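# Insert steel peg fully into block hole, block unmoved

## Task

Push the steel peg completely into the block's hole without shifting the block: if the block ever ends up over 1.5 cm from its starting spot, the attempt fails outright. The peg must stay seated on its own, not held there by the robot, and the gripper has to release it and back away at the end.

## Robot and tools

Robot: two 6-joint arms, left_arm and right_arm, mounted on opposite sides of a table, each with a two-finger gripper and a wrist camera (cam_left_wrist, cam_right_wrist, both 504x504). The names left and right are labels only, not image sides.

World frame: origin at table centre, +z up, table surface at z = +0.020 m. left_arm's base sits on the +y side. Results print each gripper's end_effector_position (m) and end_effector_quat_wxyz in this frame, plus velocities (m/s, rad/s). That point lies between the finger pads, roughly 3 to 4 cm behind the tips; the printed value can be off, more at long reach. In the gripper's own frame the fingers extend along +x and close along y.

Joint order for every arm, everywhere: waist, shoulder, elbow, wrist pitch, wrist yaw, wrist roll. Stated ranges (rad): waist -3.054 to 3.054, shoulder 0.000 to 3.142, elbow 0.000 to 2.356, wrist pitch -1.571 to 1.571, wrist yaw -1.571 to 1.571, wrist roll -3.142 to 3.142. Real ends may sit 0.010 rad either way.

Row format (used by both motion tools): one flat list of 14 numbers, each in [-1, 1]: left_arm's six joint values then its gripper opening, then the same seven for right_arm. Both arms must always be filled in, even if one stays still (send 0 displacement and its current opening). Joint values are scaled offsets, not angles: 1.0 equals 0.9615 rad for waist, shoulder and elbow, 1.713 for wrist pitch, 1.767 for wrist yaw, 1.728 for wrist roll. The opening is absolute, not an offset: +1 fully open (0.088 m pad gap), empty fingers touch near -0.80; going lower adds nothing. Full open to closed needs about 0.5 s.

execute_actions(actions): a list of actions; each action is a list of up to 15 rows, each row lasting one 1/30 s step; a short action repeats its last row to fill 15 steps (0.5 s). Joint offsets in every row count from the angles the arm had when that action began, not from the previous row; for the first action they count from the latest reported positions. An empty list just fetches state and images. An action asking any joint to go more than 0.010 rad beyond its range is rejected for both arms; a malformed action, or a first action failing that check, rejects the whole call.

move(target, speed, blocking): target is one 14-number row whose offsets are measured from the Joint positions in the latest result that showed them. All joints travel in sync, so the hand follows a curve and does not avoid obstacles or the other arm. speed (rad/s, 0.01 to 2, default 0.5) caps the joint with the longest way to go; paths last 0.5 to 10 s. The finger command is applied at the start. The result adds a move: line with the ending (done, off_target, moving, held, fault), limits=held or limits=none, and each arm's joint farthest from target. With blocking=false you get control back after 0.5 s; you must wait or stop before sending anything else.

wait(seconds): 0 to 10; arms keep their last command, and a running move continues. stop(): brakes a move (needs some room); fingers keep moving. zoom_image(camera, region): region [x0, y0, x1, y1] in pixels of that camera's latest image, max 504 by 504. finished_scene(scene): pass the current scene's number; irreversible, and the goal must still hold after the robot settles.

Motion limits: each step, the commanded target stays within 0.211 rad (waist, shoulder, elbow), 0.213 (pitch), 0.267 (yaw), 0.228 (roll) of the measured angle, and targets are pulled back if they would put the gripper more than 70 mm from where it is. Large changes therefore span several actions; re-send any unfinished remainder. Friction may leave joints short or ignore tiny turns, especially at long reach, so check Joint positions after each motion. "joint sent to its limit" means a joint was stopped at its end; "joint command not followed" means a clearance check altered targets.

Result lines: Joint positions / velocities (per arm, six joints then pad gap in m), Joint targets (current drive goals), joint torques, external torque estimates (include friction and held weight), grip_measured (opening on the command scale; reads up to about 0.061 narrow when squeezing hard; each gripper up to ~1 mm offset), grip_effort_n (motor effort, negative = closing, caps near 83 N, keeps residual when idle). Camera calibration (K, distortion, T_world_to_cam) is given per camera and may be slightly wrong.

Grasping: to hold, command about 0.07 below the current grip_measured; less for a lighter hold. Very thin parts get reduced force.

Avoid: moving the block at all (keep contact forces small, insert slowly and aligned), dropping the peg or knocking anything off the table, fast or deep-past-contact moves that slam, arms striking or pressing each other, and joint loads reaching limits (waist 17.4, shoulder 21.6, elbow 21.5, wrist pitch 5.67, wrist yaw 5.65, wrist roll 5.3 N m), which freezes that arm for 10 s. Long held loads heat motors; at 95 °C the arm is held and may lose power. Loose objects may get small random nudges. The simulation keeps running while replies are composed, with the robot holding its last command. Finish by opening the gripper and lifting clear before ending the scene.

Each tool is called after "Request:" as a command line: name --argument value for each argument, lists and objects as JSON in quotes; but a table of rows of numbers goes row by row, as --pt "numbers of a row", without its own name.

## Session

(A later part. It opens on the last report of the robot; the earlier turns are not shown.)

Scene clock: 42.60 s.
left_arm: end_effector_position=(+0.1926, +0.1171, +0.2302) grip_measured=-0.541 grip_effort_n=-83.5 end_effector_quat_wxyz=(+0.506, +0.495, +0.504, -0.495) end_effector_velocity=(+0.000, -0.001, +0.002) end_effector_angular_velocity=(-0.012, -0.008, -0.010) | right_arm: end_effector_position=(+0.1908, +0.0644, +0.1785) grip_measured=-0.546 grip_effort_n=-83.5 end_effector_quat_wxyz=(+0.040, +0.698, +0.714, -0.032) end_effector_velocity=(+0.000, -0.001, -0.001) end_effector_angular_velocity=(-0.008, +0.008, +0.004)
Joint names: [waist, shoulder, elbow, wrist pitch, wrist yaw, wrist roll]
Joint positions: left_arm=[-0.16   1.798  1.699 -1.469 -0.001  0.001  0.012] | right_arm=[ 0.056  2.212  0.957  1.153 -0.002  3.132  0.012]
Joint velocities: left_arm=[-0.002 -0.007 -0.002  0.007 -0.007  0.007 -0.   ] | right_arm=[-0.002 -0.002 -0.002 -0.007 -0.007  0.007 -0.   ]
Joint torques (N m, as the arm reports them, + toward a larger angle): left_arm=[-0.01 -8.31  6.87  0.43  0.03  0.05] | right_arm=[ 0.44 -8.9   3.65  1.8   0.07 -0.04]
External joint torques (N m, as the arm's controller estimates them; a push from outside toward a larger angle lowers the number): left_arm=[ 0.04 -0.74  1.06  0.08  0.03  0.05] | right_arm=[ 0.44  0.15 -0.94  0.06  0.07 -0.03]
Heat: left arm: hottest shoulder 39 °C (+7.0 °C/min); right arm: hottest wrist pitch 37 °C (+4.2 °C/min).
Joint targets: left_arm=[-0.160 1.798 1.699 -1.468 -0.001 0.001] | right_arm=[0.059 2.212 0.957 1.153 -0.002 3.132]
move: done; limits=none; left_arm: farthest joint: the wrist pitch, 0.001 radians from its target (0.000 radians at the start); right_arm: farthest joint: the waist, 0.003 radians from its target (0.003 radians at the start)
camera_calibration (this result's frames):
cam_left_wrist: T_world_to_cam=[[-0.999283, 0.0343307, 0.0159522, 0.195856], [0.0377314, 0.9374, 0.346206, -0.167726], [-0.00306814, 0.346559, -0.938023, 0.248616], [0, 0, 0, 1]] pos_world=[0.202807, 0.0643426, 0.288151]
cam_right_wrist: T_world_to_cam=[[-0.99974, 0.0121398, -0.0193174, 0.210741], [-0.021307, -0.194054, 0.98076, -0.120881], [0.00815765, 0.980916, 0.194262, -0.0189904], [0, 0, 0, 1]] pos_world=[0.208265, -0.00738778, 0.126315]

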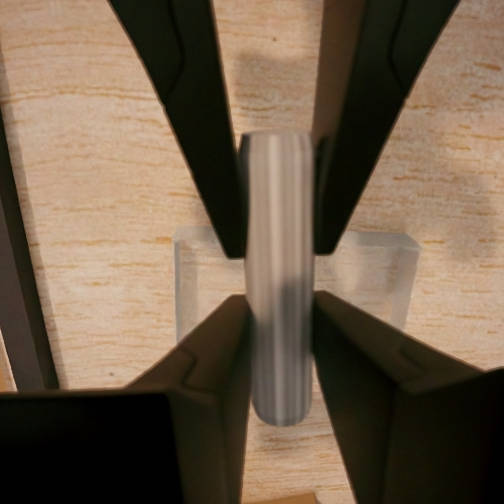

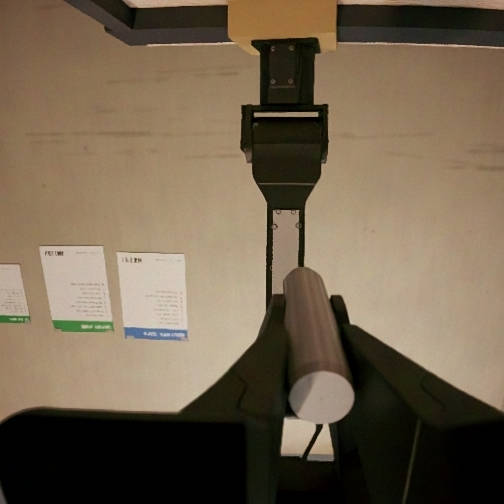

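Request:
move --target '[0,0,0,0,0,0,0.3,0,0,0,0,0,0,-0.62]'

Request:
move --target '[0,-0.25,-0.1,-0.05,0,0,0.3,0,0,0,0,0,0,-0.62]' --speed 0.6

Request:
move --target '[0,-0.2,-0.2,0,0,0,1,0.3,-0.926,-0.187,-1,0,0,-0.62]' --speed 1.3

Scene clock: 47.67 s.
left_arm: end_effector_position=(+0.1926, +0.1171, +0.2302) grip_measured=+0.297 grip_effort_n=14.7 end_effector_quat_wxyz=(+0.506, +0.495, +0.504, -0.495) end_effector_velocity=(+0.004, +0.006, +0.000) end_effector_angular_velocity=(+0.022, -0.022, +0.010) | right_arm: end_effector_position=(+0.1908, +0.0643, +0.1775) grip_measured=-0.546 grip_effort_n=-83.5 end_effector_quat_wxyz=(+0.042, +0.698, +0.714, -0.034) end_effector_velocity=(+0.000, -0.001, -0.001) end_effector_angular_velocity=(-0.007, -0.007, +0.006)
Joint names: [waist, shoulder, elbow, wrist pitch, wrist yaw, wrist roll]
Joint positions: left_arm=[-0.16   1.798  1.699 -1.469 -0.001  0.001  0.054] | right_arm=[ 0.056  2.212  0.957  1.148 -0.002  3.132  0.012]
Joint velocities: left_arm=[ 0.002 -0.002 -0.002 -0.022 -0.022 -0.007  0.   ] | right_arm=[-0.002 -0.002 -0.002 -0.007 -0.007 -0.007 -0.   ]
Joint torques (N m, as the arm reports them, + toward a larger angle): left_arm=[ 0.08 -8.19  6.69  0.29  0.02  0.  ] | right_arm=[-0.02 -8.86  4.12  2.12  0.07 -0.02]
External joint torques (N m, as the arm's controller estimates them; a push from outside toward a larger angle lowers the number): left_arm=[ 0.03 -0.7   0.92 -0.05  0.04  0.  ] | right_arm=[ 0.05  0.19 -0.46  0.39  0.06 -0.01]
Heat: left arm: hottest shoulder 40 °C (+7.6 °C/min); right arm: hottest shoulder 38 °C (+5.0 °C/min).
Joint targets: left_arm=[-0.160 1.798 1.699 -1.469 -0.001 0.001] | right_arm=[0.056 2.212 0.957 1.153 -0.002 3.132]
move: done; limits=none; left_arm: farthest joint: the waist, 0.000 radians from its target (0.000 radians at the start); right_arm: farthest joint: the wrist pitch, 0.005 radians from its target (0.000 radians at the start)
camera_calibration (this result's frames):
cam_left_wrist: T_world_to_cam=[[-0.999283, 0.0343368, 0.0159314, 0.195865], [0.0377287, 0.937532, 0.345848, -0.167581], [-0.00306084, 0.346201, -0.938155, 0.248716], [0, 0, 0, 1]] pos_world=[0.202808, 0.0642815, 0.288172]
cam_right_wrist: T_world_to_cam=[[-0.999738, 0.0120511, -0.0194646, 0.210756], [-0.0213972, -0.189563, 0.981635, -0.120354], [0.00814, 0.981795, 0.189771, -0.017951], [0, 0, 0, 1]] pos_world=[0.208272, -0.00773029, 0.125653]

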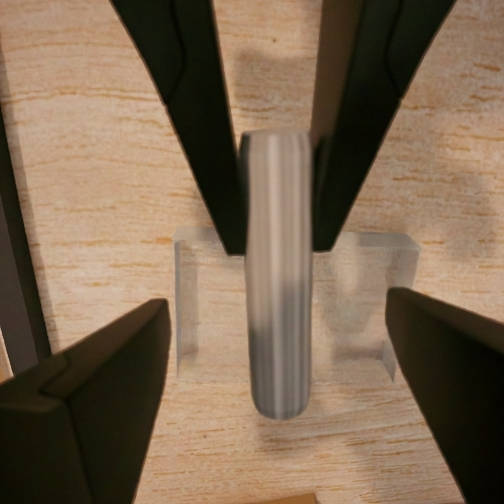

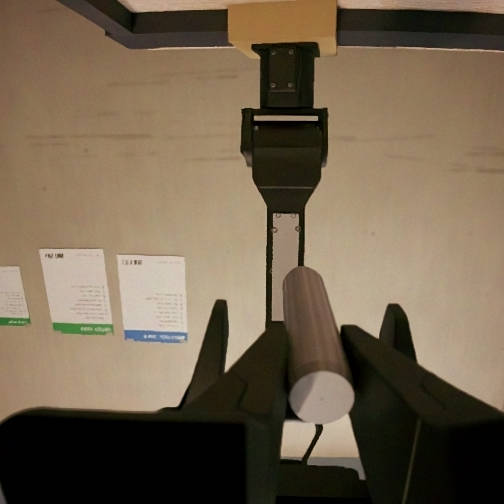

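Scene clock: 48.63 s.
left_arm: end_effector_position=(+0.1914, +0.1721, +0.2736) grip_measured=+0.298 grip_effort_n=15.1 end_effector_quat_wxyz=(+0.521, +0.479, +0.488, -0.511) end_effector_velocity=(+0.000, +0.002, -0.000) end_effector_angular_velocity=(+0.007, -0.007, +0.005) | right_arm: end_effector_position=(+0.1908, +0.0643, +0.1770) grip_measured=-0.546 grip_effort_n=-83.5 end_effector_quat_wxyz=(+0.042, +0.698, +0.714, -0.035) end_effector_velocity=(-0.002, -0.001, -0.001) end_effector_angular_velocity=(-0.007, -0.007, +0.011)
Joint names: [waist, shoulder, elbow, wrist pitch, wrist yaw, wrist roll]
Joint positions: left_arm=[-0.16   1.566  1.613 -1.553 -0.001  0.001  0.054] | right_arm=[ 0.056  2.212  0.957  1.146 -0.002  3.132  0.012]
Joint velocities: left_arm=[-0.002 -0.002 -0.002 -0.007 -0.007 -0.007  0.   ] | right_arm=[ 0.002 -0.002 -0.002 -0.007 -0.007 -0.007 -0.   ]
Joint torques (N m, as the arm reports them, + toward a larger angle): left_arm=[-0.14 -7.14  5.36  0.34 -0.05 -0.02] | right_arm=[ 0.12 -8.79  3.87  1.96  0.03 -0.07]
External joint torques (N m, as the arm's controller estimates them; a push from outside toward a larger angle lowers the number): left_arm=[-0.13 -1.49 -0.32 -0.11 -0.04 -0.02] | right_arm=[ 0.06  0.23 -0.71  0.23  0.04 -0.06]
Heat: left arm: hottest shoulder 40 °C (+7.4 °C/min); right arm: hottest shoulder 38 °C (+4.9 °C/min).
Joint targets: left_arm=[-0.160 1.558 1.603 -1.555 -0.001 0.001] | right_arm=[0.056 2.212 0.957 1.148 -0.002 3.132]
move: done; limits=none; left_arm: farthest joint: the elbow, 0.010 radians from its target (0.096 radians at the start); right_arm: farthest joint: the wrist pitch, 0.002 radians from its target (0.000 radians at the start)
camera_calibration (this result's frames):
cam_left_wrist: T_world_to_cam=[[-0.999301, 0.0352208, 0.0124994, 0.192949], [0.0373268, 0.957209, 0.286981, -0.221379], [-0.00185687, 0.287247, -0.957855, 0.285597], [0, 0, 0, 1]] pos_world=[0.201607, 0.123073, 0.33468]
cam_right_wrist: T_world_to_cam=[[-0.999737, 0.0120065, -0.019538, 0.210764], [-0.0214423, -0.187316, 0.982066, -0.120089], [0.00813134, 0.982226, 0.187524, -0.0174322], [0, 0, 0, 1]] pos_world=[0.208275, -0.00790268, 0.125322]

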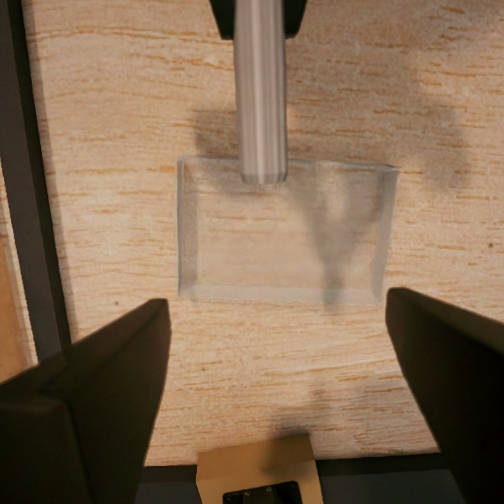

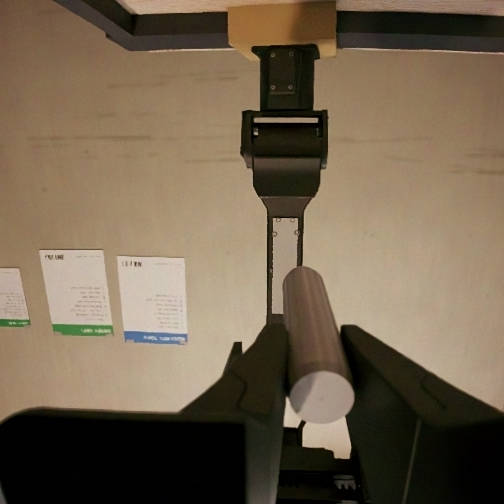

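Scene clock: 50.70 s.
left_arm: end_effector_position=(+0.1904, +0.2200, +0.2692) grip_measured=+0.991 grip_effort_n=14.7 end_effector_quat_wxyz=(+0.521, +0.479, +0.488, -0.511) end_effector_velocity=(-0.001, +0.002, +0.001) end_effector_angular_velocity=(+0.003, -0.007, +0.000) | right_arm: end_effector_position=(+0.1128, -0.1828, +0.1868) grip_measured=-0.546 grip_effort_n=-83.5 end_effector_quat_wxyz=(+0.430, +0.498, +0.685, -0.311) end_effector_velocity=(-0.000, -0.005, -0.001) end_effector_angular_velocity=(-0.017, -0.002, +0.012)
Joint names: [waist, shoulder, elbow, wrist pitch, wrist yaw, wrist roll]
Joint positions: left_arm=[-0.16   1.383  1.431 -1.553 -0.001  0.001  0.088] | right_arm=[ 0.341  1.339  0.787 -0.567 -0.002  3.132  0.012]
Joint velocities: left_arm=[-0.007 -0.002  0.002 -0.007 -0.007 -0.007  0.   ] | right_arm=[ 0.002 -0.007 -0.002 -0.022 -0.007 -0.007 -0.   ]
Joint torques (N m, as the arm reports them, + toward a larger angle): left_arm=[-0.15 -6.13  5.18  0.4   0.01  0.02] | right_arm=[ 0.32 -6.25  4.27  1.09  0.03  0.  ]
External joint torques (N m, as the arm's controller estimates them; a push from outside toward a larger angle lowers the number): left_arm=[-0.14 -1.89 -0.48 -0.05  0.02  0.02] | right_arm=[ 0.3  -1.82 -1.83 -0.01  0.03  0.01]
Heat: left arm: hottest shoulder 40 °C (+7.1 °C/min); right arm: hottest shoulder 38 °C (+4.7 °C/min).
Joint targets: left_arm=[-0.160 1.374 1.421 -1.553 -0.001 0.001] | right_arm=[0.344 1.322 0.777 -0.567 -0.002 3.132]
move: off_target (right_arm); limits=none; left_arm: farthest joint: the elbow, 0.010 radians from its target (0.192 radians at the start); right_arm: farthest joint: the shoulder, 0.017 radians from its target (0.891 radians at the start)
camera_calibration (this result's frames):
cam_left_wrist: T_world_to_cam=[[-0.999302, 0.035235, 0.0124358, 0.190354], [0.0373201, 0.957536, 0.285887, -0.265693], [-0.00183448, 0.286151, -0.958183, 0.268001], [0, 0, 0, 1]] pos_world=[0.200628, 0.171015, 0.330384]
cam_right_wrist: T_world_to_cam=[[-0.953202, -0.299995, -0.0375478, 0.0770603], [-0.244246, 0.690899, 0.680443, 0.0643926], [-0.178188, 0.65777, -0.731838, 0.357453], [0, 0, 0, 1]] pos_world=[0.152875, -0.256493, 0.220676]

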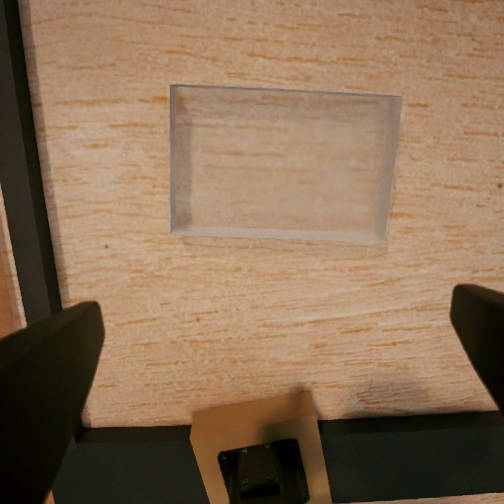

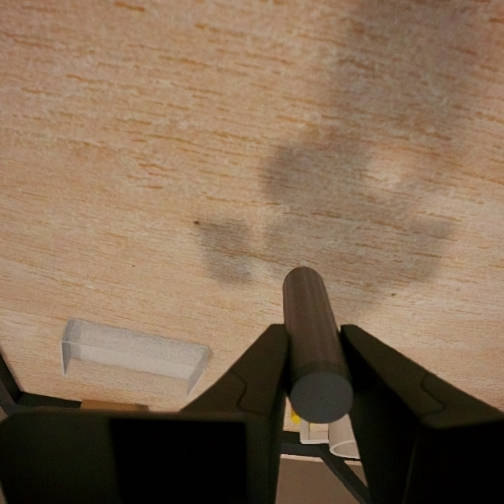

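Request:
move --target '[-0.17,0.33,-0.35,1,0,0,1,0.608,0,0,-0.325,0,0,-0.62]' --speed 1.5

Scene clock: 53.97 s.
left_arm: end_effector_position=(+0.1176, -0.0356, +0.2458) grip_measured=+0.991 grip_effort_n=14.7 end_effector_quat_wxyz=(+0.642, +0.157, +0.136, -0.738) end_effector_velocity=(+0.000, +0.002, -0.004) end_effector_angular_velocity=(+0.011, -0.011, +0.001) | right_arm: end_effector_position=(+0.0644, -0.3521, +0.1661) grip_measured=-0.546 grip_effort_n=-83.5 end_effector_quat_wxyz=(+0.700, +0.221, +0.632, -0.247) end_effector_velocity=(+0.005, -0.002, +0.000) end_effector_angular_velocity=(-0.009, -0.021, +0.006)
Joint names: [waist, shoulder, elbow, wrist pitch, wrist yaw, wrist roll]
Joint positions: left_arm=[-0.321  1.684  1.107  0.158 -0.001  0.001  0.088] | right_arm=[ 0.922  1.339  0.787 -1.122 -0.002  3.132  0.012]
Joint velocities: left_arm=[-0.002 -0.002 -0.007 -0.007 -0.007  0.007 -0.   ] | right_arm=[-0.002 -0.002 -0.002 -0.022  0.007 -0.007 -0.   ]
Joint torques (N m, as the arm reports them, + toward a larger angle): left_arm=[-0.28 -6.78  6.52  1.96  0.    0.05] | right_arm=[ 0.39 -3.52  4.82 -0.06  0.01 -0.02]
External joint torques (N m, as the arm's controller estimates them; a push from outside toward a larger angle lowers the number): left_arm=[-0.31  1.01 -0.4   0.19  0.01  0.05] | right_arm=[ 0.38  0.07 -0.47 -0.3   0.   -0.02]
Heat: left arm: hottest shoulder 40 °C (+6.7 °C/min); right arm: hottest shoulder 38 °C (+4.4 °C/min).
Joint targets: left_arm=[-0.323 1.700 1.095 0.160 -0.001 0.001] | right_arm=[0.926 1.339 0.787 -1.124 -0.002 3.132]
move: off_target (left_arm); limits=none; left_arm: farthest joint: the shoulder, 0.016 radians from its target (0.317 radians at the start); right_arm: farthest joint: the waist, 0.003 radians from its target (0.584 radians at the start)
camera_calibration (this result's frames):
cam_left_wrist: T_world_to_cam=[[-0.983352, 0.176451, -0.0434137, 0.14369], [0.154228, 0.684103, -0.712893, 0.210471], [-0.0960915, -0.70772, -0.699927, 0.230785], [0, 0, 0, 1]] pos_world=[0.131014, -0.00600682, 0.317815]
cam_right_wrist: T_world_to_cam=[[-0.616469, -0.786721, -0.0321843, -0.214617], [-0.776185, 0.600329, 0.192721, 0.266985], [-0.132296, 0.143787, -0.980726, 0.302455], [0, 0, 0, 1]] pos_world=[0.114939, -0.372612, 0.238265]

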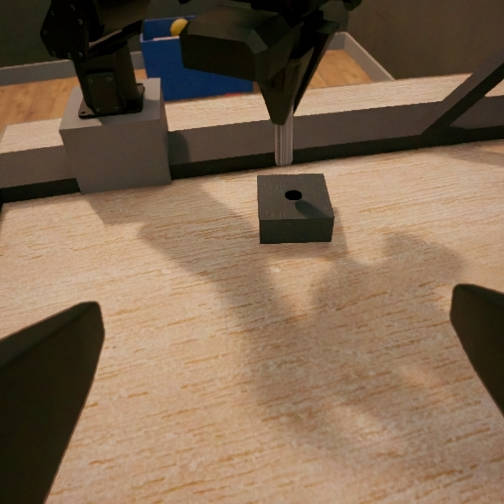

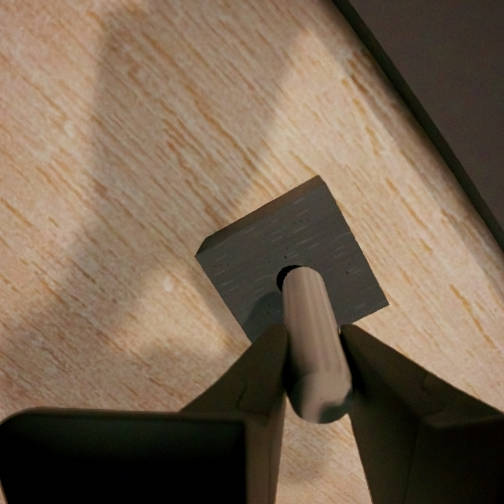

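Request:
move --target '[0,0,0,0,0,0,1,-0.015,0.082,-0.034,0.056,0,0,-0.62]' --speed 0.2

Request:
zoom_image --camera "cam_right_wrist" --region '[240,220,360,340]'

Request:
zoom_image --camera "cam_left_wrist" --region '[230,120,360,250]'

Scene clock: 58.77 s.
left_arm: end_effector_position=(+0.1176, -0.0356, +0.2458) grip_measured=+0.991 grip_effort_n=15.1 end_effector_quat_wxyz=(+0.642, +0.157, +0.136, -0.738) end_effector_velocity=(-0.000, -0.000, -0.001) end_effector_angular_velocity=(-0.002, +0.004, +0.007) | right_arm: end_effector_position=(+0.0582, -0.3442, +0.1476) grip_measured=-0.546 grip_effort_n=-83.5 end_effector_quat_wxyz=(+0.699, +0.224, +0.631, -0.251) end_effector_velocity=(+0.003, -0.000, -0.001) end_effector_angular_velocity=(-0.002, -0.015, -0.009)
Joint names: [waist, shoulder, elbow, wrist pitch, wrist yaw, wrist roll]
Joint positions: left_arm=[-0.321  1.684  1.107  0.159 -0.001  0.001  0.088] | right_arm=[ 0.911  1.409  0.763 -1.028 -0.002  3.132  0.012]
Joint velocities: left_arm=[-0.002  0.002 -0.002  0.007 -0.007 -0.007 -0.   ] | right_arm=[-0.002  0.002 -0.002 -0.007  0.007  0.007 -0.   ]
Joint torques (N m, as the arm reports them, + toward a larger angle): left_arm=[ 0.21 -8.61  8.3   1.86 -0.04  0.08] | right_arm=[-0.17 -3.09  3.47  0.26  0.03 -0.06]
External joint torques (N m, as the arm's controller estimates them; a push from outside toward a larger angle lowers the number): left_arm=[ 0.22 -0.81  1.34  0.08 -0.04  0.07] | right_arm=[-0.17  0.83 -1.63  0.03  0.02 -0.06]
Heat: left arm: hottest shoulder 40 °C (+6.1 °C/min); right arm: hottest shoulder 37 °C (+3.1 °C/min).
Joint targets: left_arm=[-0.321 1.684 1.107 0.158 -0.001 0.001] | right_arm=[0.908 1.417 0.754 -1.026 -0.002 3.132]
move: done; limits=none; left_arm: farthest joint: the wrist pitch, 0.001 radians from its target (0.001 radians at the start); right_arm: farthest joint: the shoulder, 0.009 radians from its target (0.079 radians at the start)
camera_calibration (this result's frames):
cam_left_wrist: T_world_to_cam=[[-0.983354, 0.176435, -0.0434278, 0.143698], [0.15419, 0.683834, -0.71316, 0.210609], [-0.0961289, -0.707985, -0.699655, 0.230742], [0, 0, 0, 1]] pos_world=[0.131013, -0.00601314, 0.317879]
cam_right_wrist: T_world_to_cam=[[-0.625432, -0.779615, -0.0321843, -0.209919], [-0.769264, 0.609173, 0.192721, 0.263636], [-0.130642, 0.145292, -0.980726, 0.28282], [0, 0, 0, 1]] pos_world=[0.108464, -0.365348, 0.219805]

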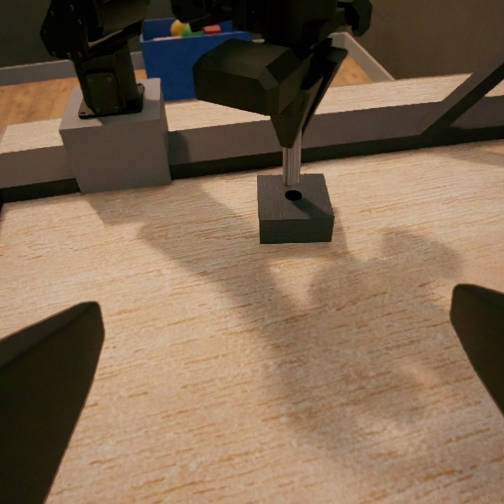

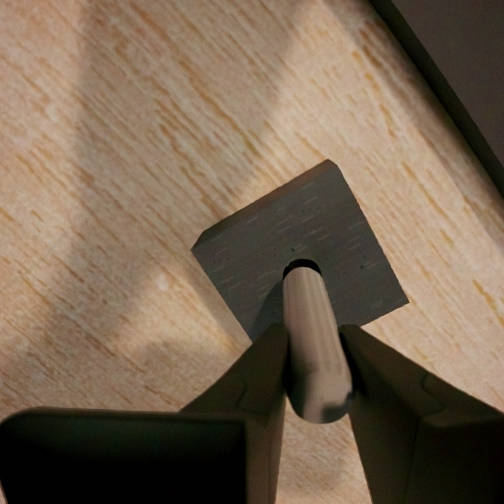

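Region (240, 220, 360, 340) of cam_right_wrist's 504x504 image, scaled by 4.200, with more detail than that image has.

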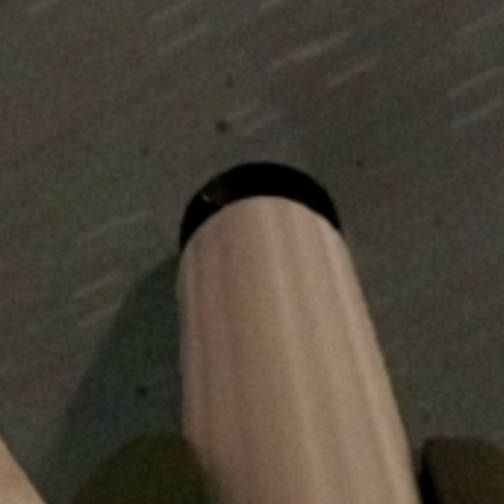

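Region (230, 120, 360, 250) of cam_left_wrist's 504x504 image, scaled by 3.877, with more detail than that image has.

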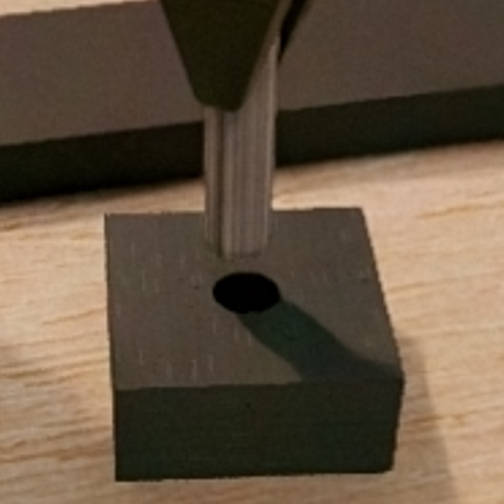

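Request:
move --target '[0,0,0,0,0,0,1,0,0.039,-0.025,0.027,0,0,-0.62]' --speed 0.15

Request:
zoom_image --camera "cam_right_wrist" --region '[240,220,360,340]'

Request:
zoom_image --camera "cam_left_wrist" --region '[230,120,360,250]'

Scene clock: 62.67 s.
left_arm: end_effector_position=(+0.1176, -0.0356, +0.2458) grip_measured=+0.991 grip_effort_n=14.7 end_effector_quat_wxyz=(+0.642, +0.157, +0.136, -0.738) end_effector_velocity=(+0.005, +0.001, -0.001) end_effector_angular_velocity=(+0.009, +0.010, +0.031) | right_arm: end_effector_position=(+0.0559, -0.3423, +0.1387) grip_measured=-0.546 grip_effort_n=-83.5 end_effector_quat_wxyz=(+0.699, +0.224, +0.631, -0.251) end_effector_velocity=(-0.004, +0.004, +0.000) end_effector_angular_velocity=(+0.011, +0.026, -0.001)
Joint names: [waist, shoulder, elbow, wrist pitch, wrist yaw, wrist roll]
Joint positions: left_arm=[-0.321  1.684  1.107  0.159 -0.001  0.001  0.088] | right_arm=[ 0.911  1.437  0.748 -0.985 -0.002  3.132  0.012]
Joint velocities: left_arm=[ 0.002 -0.002 -0.002 -0.007 -0.022 -0.022  0.   ] | right_arm=[-0.007 -0.002  0.002  0.022 -0.007 -0.007 -0.   ]
Joint torques (N m, as the arm reports them, + toward a larger angle): left_arm=[-0.19 -8.4   8.23  1.83  0.01  0.09] | right_arm=[ 0.05 -3.25  3.46  0.3   0.06  0.  ]
External joint torques (N m, as the arm's controller estimates them; a push from outside toward a larger angle lowers the number): left_arm=[-0.28 -0.63  1.3   0.06  0.02  0.08] | right_arm=[ 0.07  0.81 -1.64  0.03  0.05  0.  ]
Heat: left arm: hottest shoulder 41 °C (+6.0 °C/min); right arm: hottest shoulder 37 °C (+3.0 °C/min).
Joint targets: left_arm=[-0.321 1.684 1.107 0.159 -0.001 0.001] | right_arm=[0.911 1.446 0.739 -0.982 -0.002 3.132]
move: done; limits=none; left_arm: farthest joint: the waist, 0.000 radians from its target (0.000 radians at the start); right_arm: farthest joint: the shoulder, 0.009 radians from its target (0.037 radians at the start)
camera_calibration (this result's frames):
cam_left_wrist: T_world_to_cam=[[-0.983354, 0.176435, -0.0434278, 0.143698], [0.15419, 0.683834, -0.71316, 0.210609], [-0.0961289, -0.707985, -0.699655, 0.230742], [0, 0, 0, 1]] pos_world=[0.131013, -0.00601314, 0.317879]
cam_right_wrist: T_world_to_cam=[[-0.625441, -0.779607, -0.0321917, -0.210143], [-0.769208, 0.609125, 0.193095, 0.262324], [-0.130929, 0.145532, -0.980652, 0.273618], [0, 0, 0, 1]] pos_world=[0.106174, -0.363437, 0.210905]

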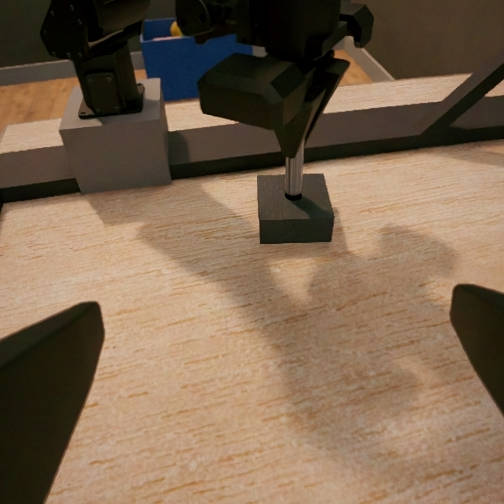

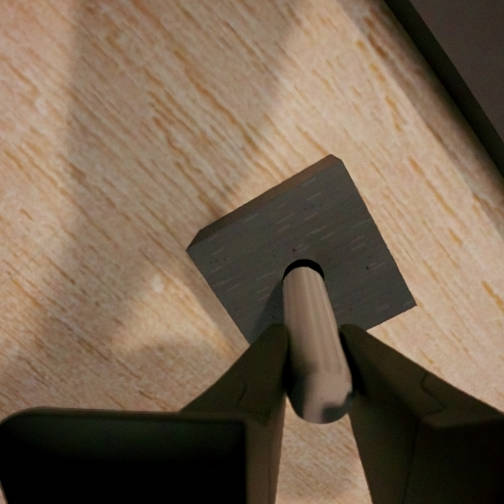

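Region (240, 220, 360, 340) of cam_right_wrist's 504x504 image, scaled by 4.200, with more detail than that image has.

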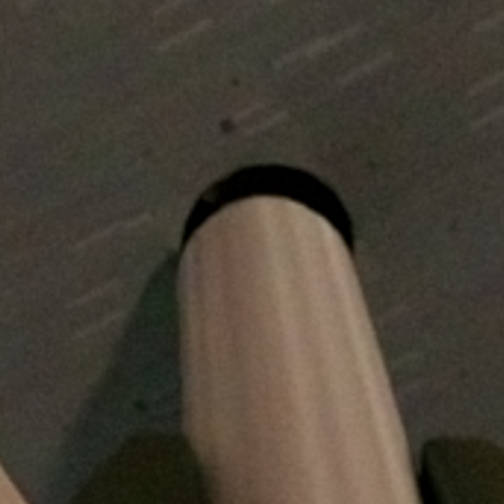

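Region (230, 120, 360, 250) of cam_left_wrist's 504x504 image, scaled by 3.877, with more detail than that image has.

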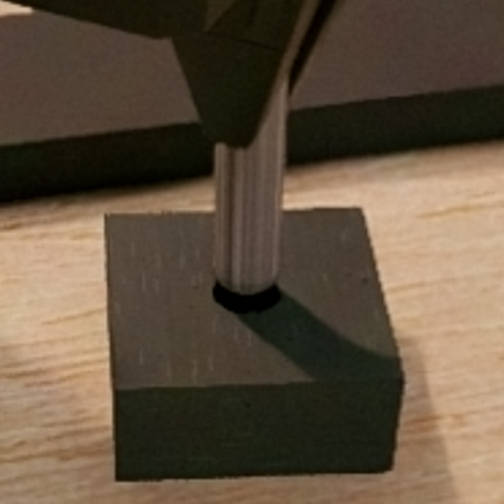

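Request:
execute_actions --actions '[[[0,0,0,0,0,0,1,0.007,0.009,-0.010,0.002,0,0,-0.62],[0,0,0,0,0,0,1,0.007,0.011,-0.013,0.005,0,0,-0.62],[0,0,0,0,0,0,1,0.007,0.014,-0.016,0.008,0,0,-0.62],[0,0,0,0,0,0,1,0.007,0.016,-0.02,0.012,0,0,-0.62],[0,0,0,0,0,0,1,0.007,0.019,-0.023,0.015,0,0,-0.62],[0,0,0,0,0,0,1,0.007,0.021,-0.027,0.018,0,0,-0.62],[0,0,0,0,0,0,1,0.007,0.023,-0.03,0.022,0,0,-0.62],[0,0,0,0,0,0,1,0.007,0.026,-0.034,0.025,0,0,-0.62],[0,0,0,0,0,0,1,0.007,0.028,-0.037,0.028,0,0,-0.62],[0,0,0,0,0,0,1,0.007,0.031,-0.041,0.032,0,0,-0.62],[0,0,0,0,0,0,1,0.007,0.033,-0.044,0.035,0,0,-0.62]]]'

Request:
zoom_image --camera "cam_right_wrist" --region '[240,220,360,340]'

Request:
zoom_image --camera "cam_left_wrist" --region '[230,120,360,250]'

Scene clock: 68.57 s.
left_arm: end_effector_position=(+0.1176, -0.0356, +0.2458) grip_measured=+0.991 grip_effort_n=14.7 end_effector_quat_wxyz=(+0.642, +0.157, +0.136, -0.738) end_effector_velocity=(+0.000, +0.002, +0.000) end_effector_angular_velocity=(+0.013, +0.002, +0.007) | right_arm: end_effector_position=(+0.0556, -0.3430, +0.1273) grip_measured=-0.546 grip_effort_n=-83.5 end_effector_quat_wxyz=(+0.699, +0.223, +0.632, -0.249) end_effector_velocity=(+0.004, -0.003, -0.004) end_effector_angular_velocity=(-0.013, -0.005, -0.015)
Joint names: [waist, shoulder, elbow, wrist pitch, wrist yaw, wrist roll]
Joint positions: left_arm=[-0.321  1.684  1.107  0.159 -0.001  0.001  0.088] | right_arm=[ 0.915  1.46   0.717 -0.93  -0.002  3.132  0.012]
Joint velocities: left_arm=[-0.002 -0.007  0.002 -0.022 -0.007 -0.007 -0.   ] | right_arm=[-0.007  0.002 -0.017  0.007 -0.007  0.007  0.   ]
Joint torques (N m, as the arm reports them, + toward a larger angle): left_arm=[ 0.08 -8.48  8.23  1.82 -0.05  0.07] | right_arm=[ 0.45 -3.28  3.38  0.28 -0.01 -0.02]
External joint torques (N m, as the arm's controller estimates them; a push from outside toward a larger angle lowers the number): left_arm=[ 0.08 -0.59  1.23  0.03 -0.05  0.07] | right_arm=[ 0.47  0.86 -1.6   0.02 -0.02 -0.02]
Heat: left arm: hottest shoulder 42 °C (+7.0 °C/min); right arm: hottest shoulder 36 °C (+1.0 °C/min).
Joint targets: left_arm=[-0.321 1.684 1.107 0.159 -0.001 0.001] | right_arm=[0.918 1.469 0.706 -0.925 -0.002 3.132]
camera_calibration (this result's frames):
cam_left_wrist: T_world_to_cam=[[-0.983354, 0.176435, -0.0434278, 0.143698], [0.15419, 0.683834, -0.71316, 0.210609], [-0.0961289, -0.707985, -0.699655, 0.230742], [0, 0, 0, 1]] pos_world=[0.131013, -0.00601314, 0.317879]
cam_right_wrist: T_world_to_cam=[[-0.622472, -0.781979, -0.0321991, -0.212216], [-0.771469, 0.60614, 0.193469, 0.263843], [-0.131772, 0.14527, -0.980578, 0.262433], [0, 0, 0, 1]] pos_world=[0.106029, -0.363998, 0.199458]

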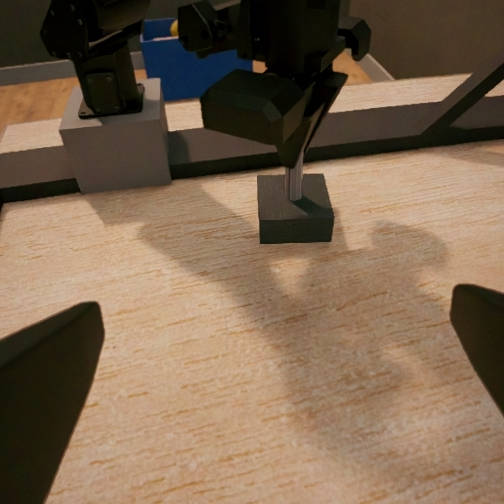

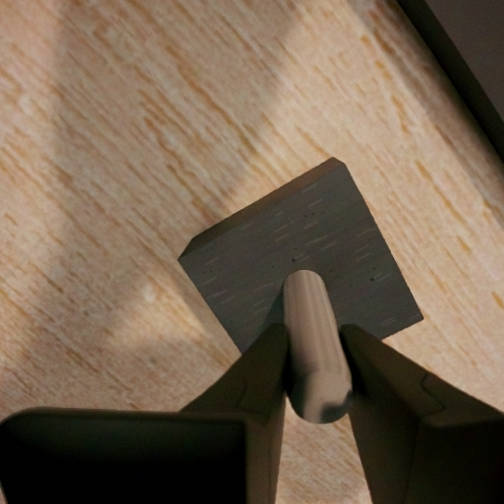

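Region (240, 220, 360, 340) of cam_right_wrist's 504x504 image, scaled by 4.200, with more detail than that image has.

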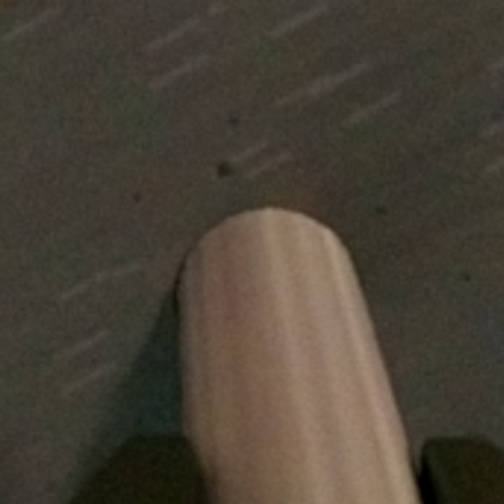

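Region (230, 120, 360, 250) of cam_left_wrist's 504x504 image, scaled by 3.877, with more detail than that image has.

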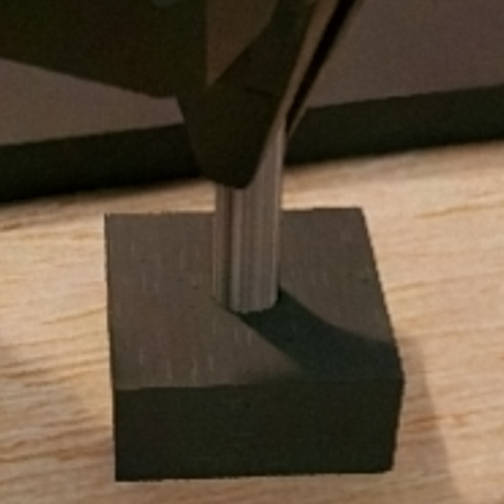

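Request:
execute_actions --actions '[[[0,0,0,0,0,0,1,0,0.012,-0.013,0.005,0,0,-0.62],[0,0,0,0,0,0,1,0,0.015,-0.016,0.009,0,0,-0.62],[0,0,0,0,0,0,1,0,0.018,-0.019,0.012,0,0,-0.62],[0,0,0,0,0,0,1,0,0.021,-0.022,0.016,0,0,-0.62],[0,0,0,0,0,0,1,0,0.024,-0.025,0.019,0,0,-0.62],[0,0,0,0,0,0,1,0,0.027,-0.028,0.023,0,0,-0.62],[0,0,0,0,0,0,1,0,0.03,-0.031,0.026,0,0,-0.62],[0,0,0,0,0,0,1,0,0.033,-0.034,0.03,0,0,-0.62],[0,0,0,0,0,0,1,0,0.036,-0.037,0.033,0,0,-0.62],[0,0,0,0,0,0,1,0,0.039,-0.04,0.037,0,0,-0.62]],[[0,0,0,0,0,0,1,0,0.012,-0.013,0.005,0,0,-0.62],[0,0,0,0,0,0,1,0,0.016,-0.015,0.009,0,0,-0.62],[0,0,0,0,0,0,1,0,0.019,-0.018,0.012,0,0,-0.62],[0,0,0,0,0,0,1,0,0.023,-0.021,0.016,0,0,-0.62],[0,0,0,0,0,0,1,0,0.026,-0.024,0.019,0,0,-0.62],[0,0,0,0,0,0,1,0,0.029,-0.027,0.023,0,0,-0.62],[0,0,0,0,0,0,1,0,0.033,-0.03,0.026,0,0,-0.62],[0,0,0,0,0,0,1,0,0.036,-0.032,0.03,0,0,-0.62],[0,0,0,0,0,0,1,0,0.04,-0.035,0.033,0,0,-0.62],[0,0,0,0,0,0,1,0,0.043,-0.038,0.037,0,0,-0.62]],[[0,0,0,0,0,0,1,0,0.012,-0.013,0.005,0,0,-0.62],[0,0,0,0,0,0,1,0,0.016,-0.015,0.009,0,0,-0.62],[0,0,0,0,0,0,1,0,0.02,-0.018,0.012,0,0,-0.62],[0,0,0,0,0,0,1,0,0.024,-0.021,0.015,0,0,-0.62]]]'

Scene clock: 77.53 s.
left_arm: end_effector_position=(+0.1176, -0.0356, +0.2458) grip_measured=+0.991 grip_effort_n=14.7 end_effector_quat_wxyz=(+0.642, +0.157, +0.136, -0.738) end_effector_velocity=(+0.000, +0.001, -0.001) end_effector_angular_velocity=(+0.008, +0.003, +0.007) | right_arm: end_effector_position=(+0.0552, -0.3427, +0.1016) grip_measured=-0.546 grip_effort_n=-83.5 end_effector_quat_wxyz=(+0.698, +0.223, +0.633, -0.249) end_effector_velocity=(+0.003, -0.005, +0.000) end_effector_angular_velocity=(-0.021, -0.011, +0.024)
Joint names: [waist, shoulder, elbow, wrist pitch, wrist yaw, wrist roll]
Joint positions: left_arm=[-0.321  1.684  1.107  0.159 -0.001  0.001  0.088] | right_arm=[ 0.915  1.524  0.654 -0.8   -0.002  3.132  0.012]
Joint velocities: left_arm=[-0.002 -0.002 -0.002 -0.007 -0.007 -0.007 -0.   ] | right_arm=[ 0.002 -0.002 -0.002 -0.022 -0.007 -0.022 -0.   ]
Joint torques (N m, as the arm reports them, + toward a larger angle): left_arm=[ 0.05 -8.53  7.97  1.87  0.    0.1 ] | right_arm=[ 0.02 -2.44  2.62  1.18 -0.02 -0.05]
External joint torques (N m, as the arm's controller estimates them; a push from outside toward a larger angle lowers the number): left_arm=[ 0.02 -0.7   1.01  0.09  0.01  0.09] | right_arm=[ 0.    1.76 -1.87  0.95 -0.03 -0.05]
External joint torques at the end of the 1st action: left_arm=[-0.15 -0.74  0.99  0.17 -0.01  0.02] | right_arm=[ 0.26  1.19 -1.36  0.03  0.01  0.  ]
External joint torques at the end of the 2nd action: left_arm=[ 0.09 -0.8   1.11  0.11 -0.01  0.  ] | right_arm=[ 0.23  1.11 -1.7   0.    0.02 -0.06]
Heat: left arm: hottest shoulder 43 °C (+7.1 °C/min); right arm: hottest elbow 36 °C (+0.0 °C/min).
Joint targets: left_arm=[-0.321 1.684 1.107 0.159 -0.001 0.001] | right_arm=[0.915 1.542 0.640 -0.787 -0.002 3.132]
camera_calibration (this result's frames):
cam_left_wrist: T_world_to_cam=[[-0.983354, 0.176435, -0.0434278, 0.143698], [0.15419, 0.683834, -0.71316, 0.210609], [-0.0961289, -0.707985, -0.699655, 0.230742], [0, 0, 0, 1]] pos_world=[0.131013, -0.00601314, 0.317879]
cam_right_wrist: T_world_to_cam=[[-0.622558, -0.781909, -0.0322652, -0.212996], [-0.770953, 0.605712, 0.196835, 0.267725], [-0.134364, 0.147416, -0.979906, 0.237953], [0, 0, 0, 1]] pos_world=[0.105774, -0.363786, 0.173602]

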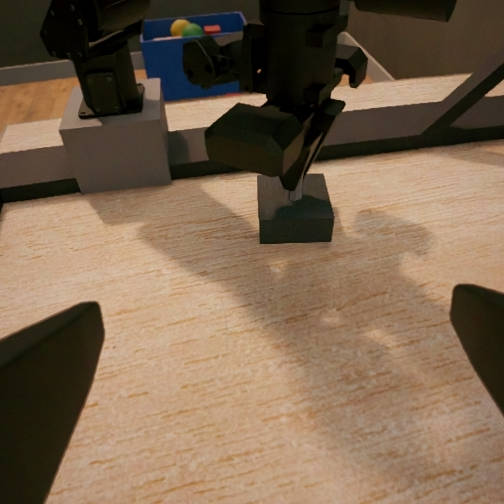

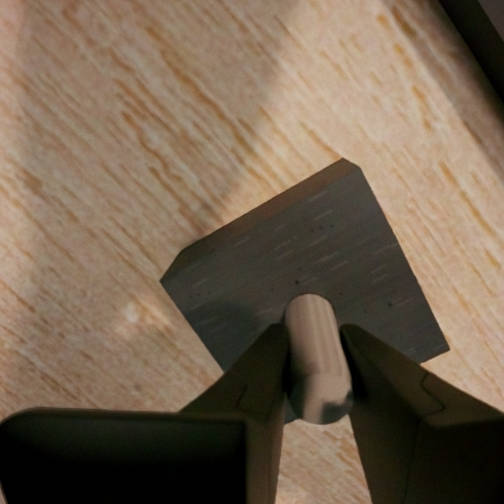

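Request:
move --target '[0,0,0,0,0,0,1,0,0,0,0,0,0,0.3]'

Request:
move --target '[0,0,0,0,0,0,1,0,-0.23,0.32,-0.3,0,0,0.3]' --speed 0.8

Scene clock: 79.40 s.
left_arm: end_effector_position=(+0.1176, -0.0356, +0.2458) grip_measured=+0.991 grip_effort_n=14.7 end_effector_quat_wxyz=(+0.642, +0.157, +0.136, -0.738) end_effector_velocity=(+0.000, +0.001, -0.001) end_effector_angular_velocity=(+0.008, +0.003, +0.007) | right_arm: end_effector_position=(+0.0549, -0.3425, +0.1016) grip_measured=+0.297 grip_effort_n=11.4 end_effector_quat_wxyz=(+0.698, +0.224, +0.633, -0.249) end_effector_velocity=(+0.002, -0.001, +0.000) end_effector_angular_velocity=(-0.010, -0.001, -0.015)
Joint names: [waist, shoulder, elbow, wrist pitch, wrist yaw, wrist roll]
Joint positions: left_arm=[-0.321  1.684  1.107  0.159 -0.001  0.001  0.088] | right_arm=[ 0.915  1.524  0.654 -0.798 -0.002  3.132  0.054]
Joint velocities: left_arm=[-0.002 -0.002 -0.002 -0.007 -0.007 -0.007 -0.   ] | right_arm=[-0.007 -0.002 -0.002 -0.007 -0.007  0.007  0.   ]
Joint torques (N m, as the arm reports them, + toward a larger angle): left_arm=[-0.16 -8.9   8.27  1.86 -0.01  0.1 ] | right_arm=[-0.03 -4.19  4.07  0.01  0.02 -0.09]
External joint torques (N m, as the arm's controller estimates them; a push from outside toward a larger angle lowers the number): left_arm=[-0.15 -1.16  1.38  0.1  -0.01  0.1 ] | right_arm=[-0.02  0.03 -0.49 -0.24  0.   -0.09]
Heat: left arm: hottest shoulder 43 °C (+7.1 °C/min); right arm: hottest elbow 36 °C (+0.0 °C/min).
Joint targets: left_arm=[-0.321 1.684 1.107 0.159 -0.001 0.001] | right_arm=[0.915 1.524 0.654 -0.800 -0.002 3.132]
move: done; limits=none; left_arm: farthest joint: the waist, 0.000 radians from its target (0.000 radians at the start); right_arm: farthest joint: the wrist pitch, 0.002 radians from its target (0.000 radians at the start)
camera_calibration (this result's frames):
cam_left_wrist: T_world_to_cam=[[-0.983354, 0.176435, -0.0434278, 0.143698], [0.15419, 0.683834, -0.71316, 0.210609], [-0.0961289, -0.707985, -0.699655, 0.230742], [0, 0, 0, 1]] pos_world=[0.131013, -0.00601314, 0.317879]
cam_right_wrist: T_world_to_cam=[[-0.622595, -0.781877, -0.0322945, -0.212975], [-0.770721, 0.60552, 0.198331, 0.267176], [-0.135515, 0.14837, -0.979603, 0.238215], [0, 0, 0, 1]] pos_world=[0.105603, -0.363645, 0.173489]

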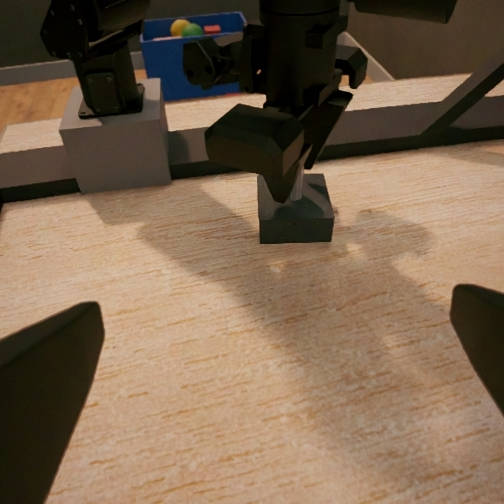

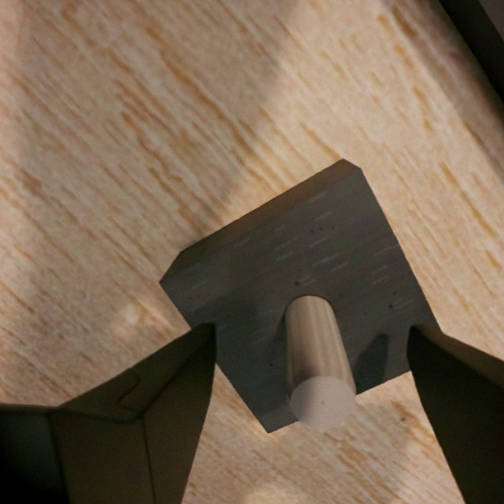

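Scene clock: 80.67 s.
left_arm: end_effector_position=(+0.1176, -0.0356, +0.2458) grip_measured=+0.991 grip_effort_n=14.7 end_effector_quat_wxyz=(+0.642, +0.157, +0.136, -0.738) end_effector_velocity=(+0.000, +0.001, -0.001) end_effector_angular_velocity=(+0.007, -0.005, -0.007) | right_arm: end_effector_position=(+0.0626, -0.3488, +0.2105) grip_measured=+0.298 grip_effort_n=11.4 end_effector_quat_wxyz=(+0.700, +0.223, +0.631, -0.249) end_effector_velocity=(+0.001, -0.002, +0.000) end_effector_angular_velocity=(-0.011, -0.000, +0.004)
Joint names: [waist, shoulder, elbow, wrist pitch, wrist yaw, wrist roll]
Joint positions: left_arm=[-0.321  1.684  1.107  0.159 -0.001  0.001  0.088] | right_arm=[ 0.915  1.313  0.949 -1.31  -0.002  3.132  0.054]
Joint velocities: left_arm=[ 0.002 -0.002 -0.002 -0.007  0.007  0.007  0.   ] | right_arm=[-0.002 -0.002 -0.002 -0.007 -0.007 -0.007 -0.   ]
Joint torques (N m, as the arm reports them, + toward a larger angle): left_arm=[ 0.09 -8.63  8.02  1.84 -0.08  0.06] | right_arm=[ 0.09 -4.64  6.2  -0.05  0.03  0.  ]
External joint torques (N m, as the arm's controller estimates them; a push from outside toward a larger angle lowers the number): left_arm=[ 0.1  -0.71  0.99  0.04 -0.08  0.05] | right_arm=[ 0.08 -1.03  0.67 -0.3   0.03  0.  ]
Heat: left arm: hottest shoulder 43 °C (+7.0 °C/min); right arm: hottest elbow 36 °C (+0.0 °C/min).
Joint targets: left_arm=[-0.321 1.684 1.107 0.159 -0.001 0.001] | right_arm=[0.915 1.303 0.962 -1.312 -0.002 3.132]
move: off_target (right_arm); limits=none; left_arm: farthest joint: the waist, 0.000 radians from its target (0.000 radians at the start); right_arm: farthest joint: the elbow, 0.013 radians from its target (0.307 radians at the start)
camera_calibration (this result's frames):
cam_left_wrist: T_world_to_cam=[[-0.983354, 0.176435, -0.0434278, 0.143698], [0.15419, 0.683834, -0.71316, 0.210609], [-0.0961289, -0.707985, -0.699655, 0.230742], [0, 0, 0, 1]] pos_world=[0.131013, -0.00601314, 0.317879]
cam_right_wrist: T_world_to_cam=[[-0.622434, -0.782011, -0.0321696, -0.209731], [-0.771696, 0.606327, 0.191972, 0.25699], [-0.130619, 0.144315, -0.980873, 0.345433], [0, 0, 0, 1]] pos_world=[0.112895, -0.369683, 0.282744]

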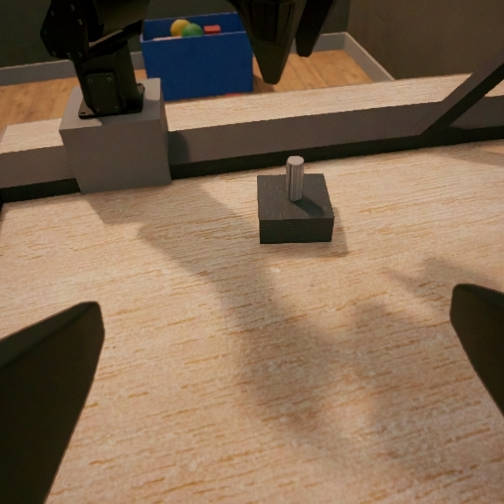

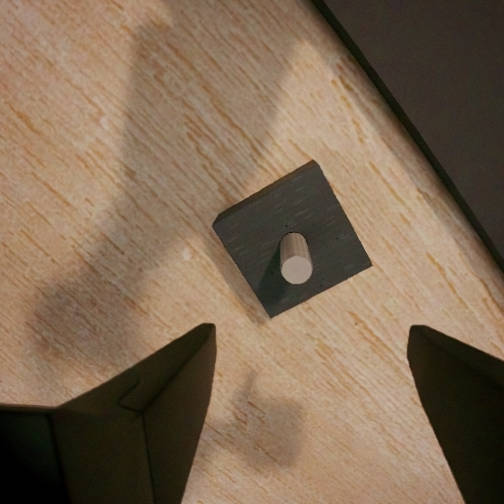

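Request:
finished_scene --scene 2

The scene is finished: the task was done.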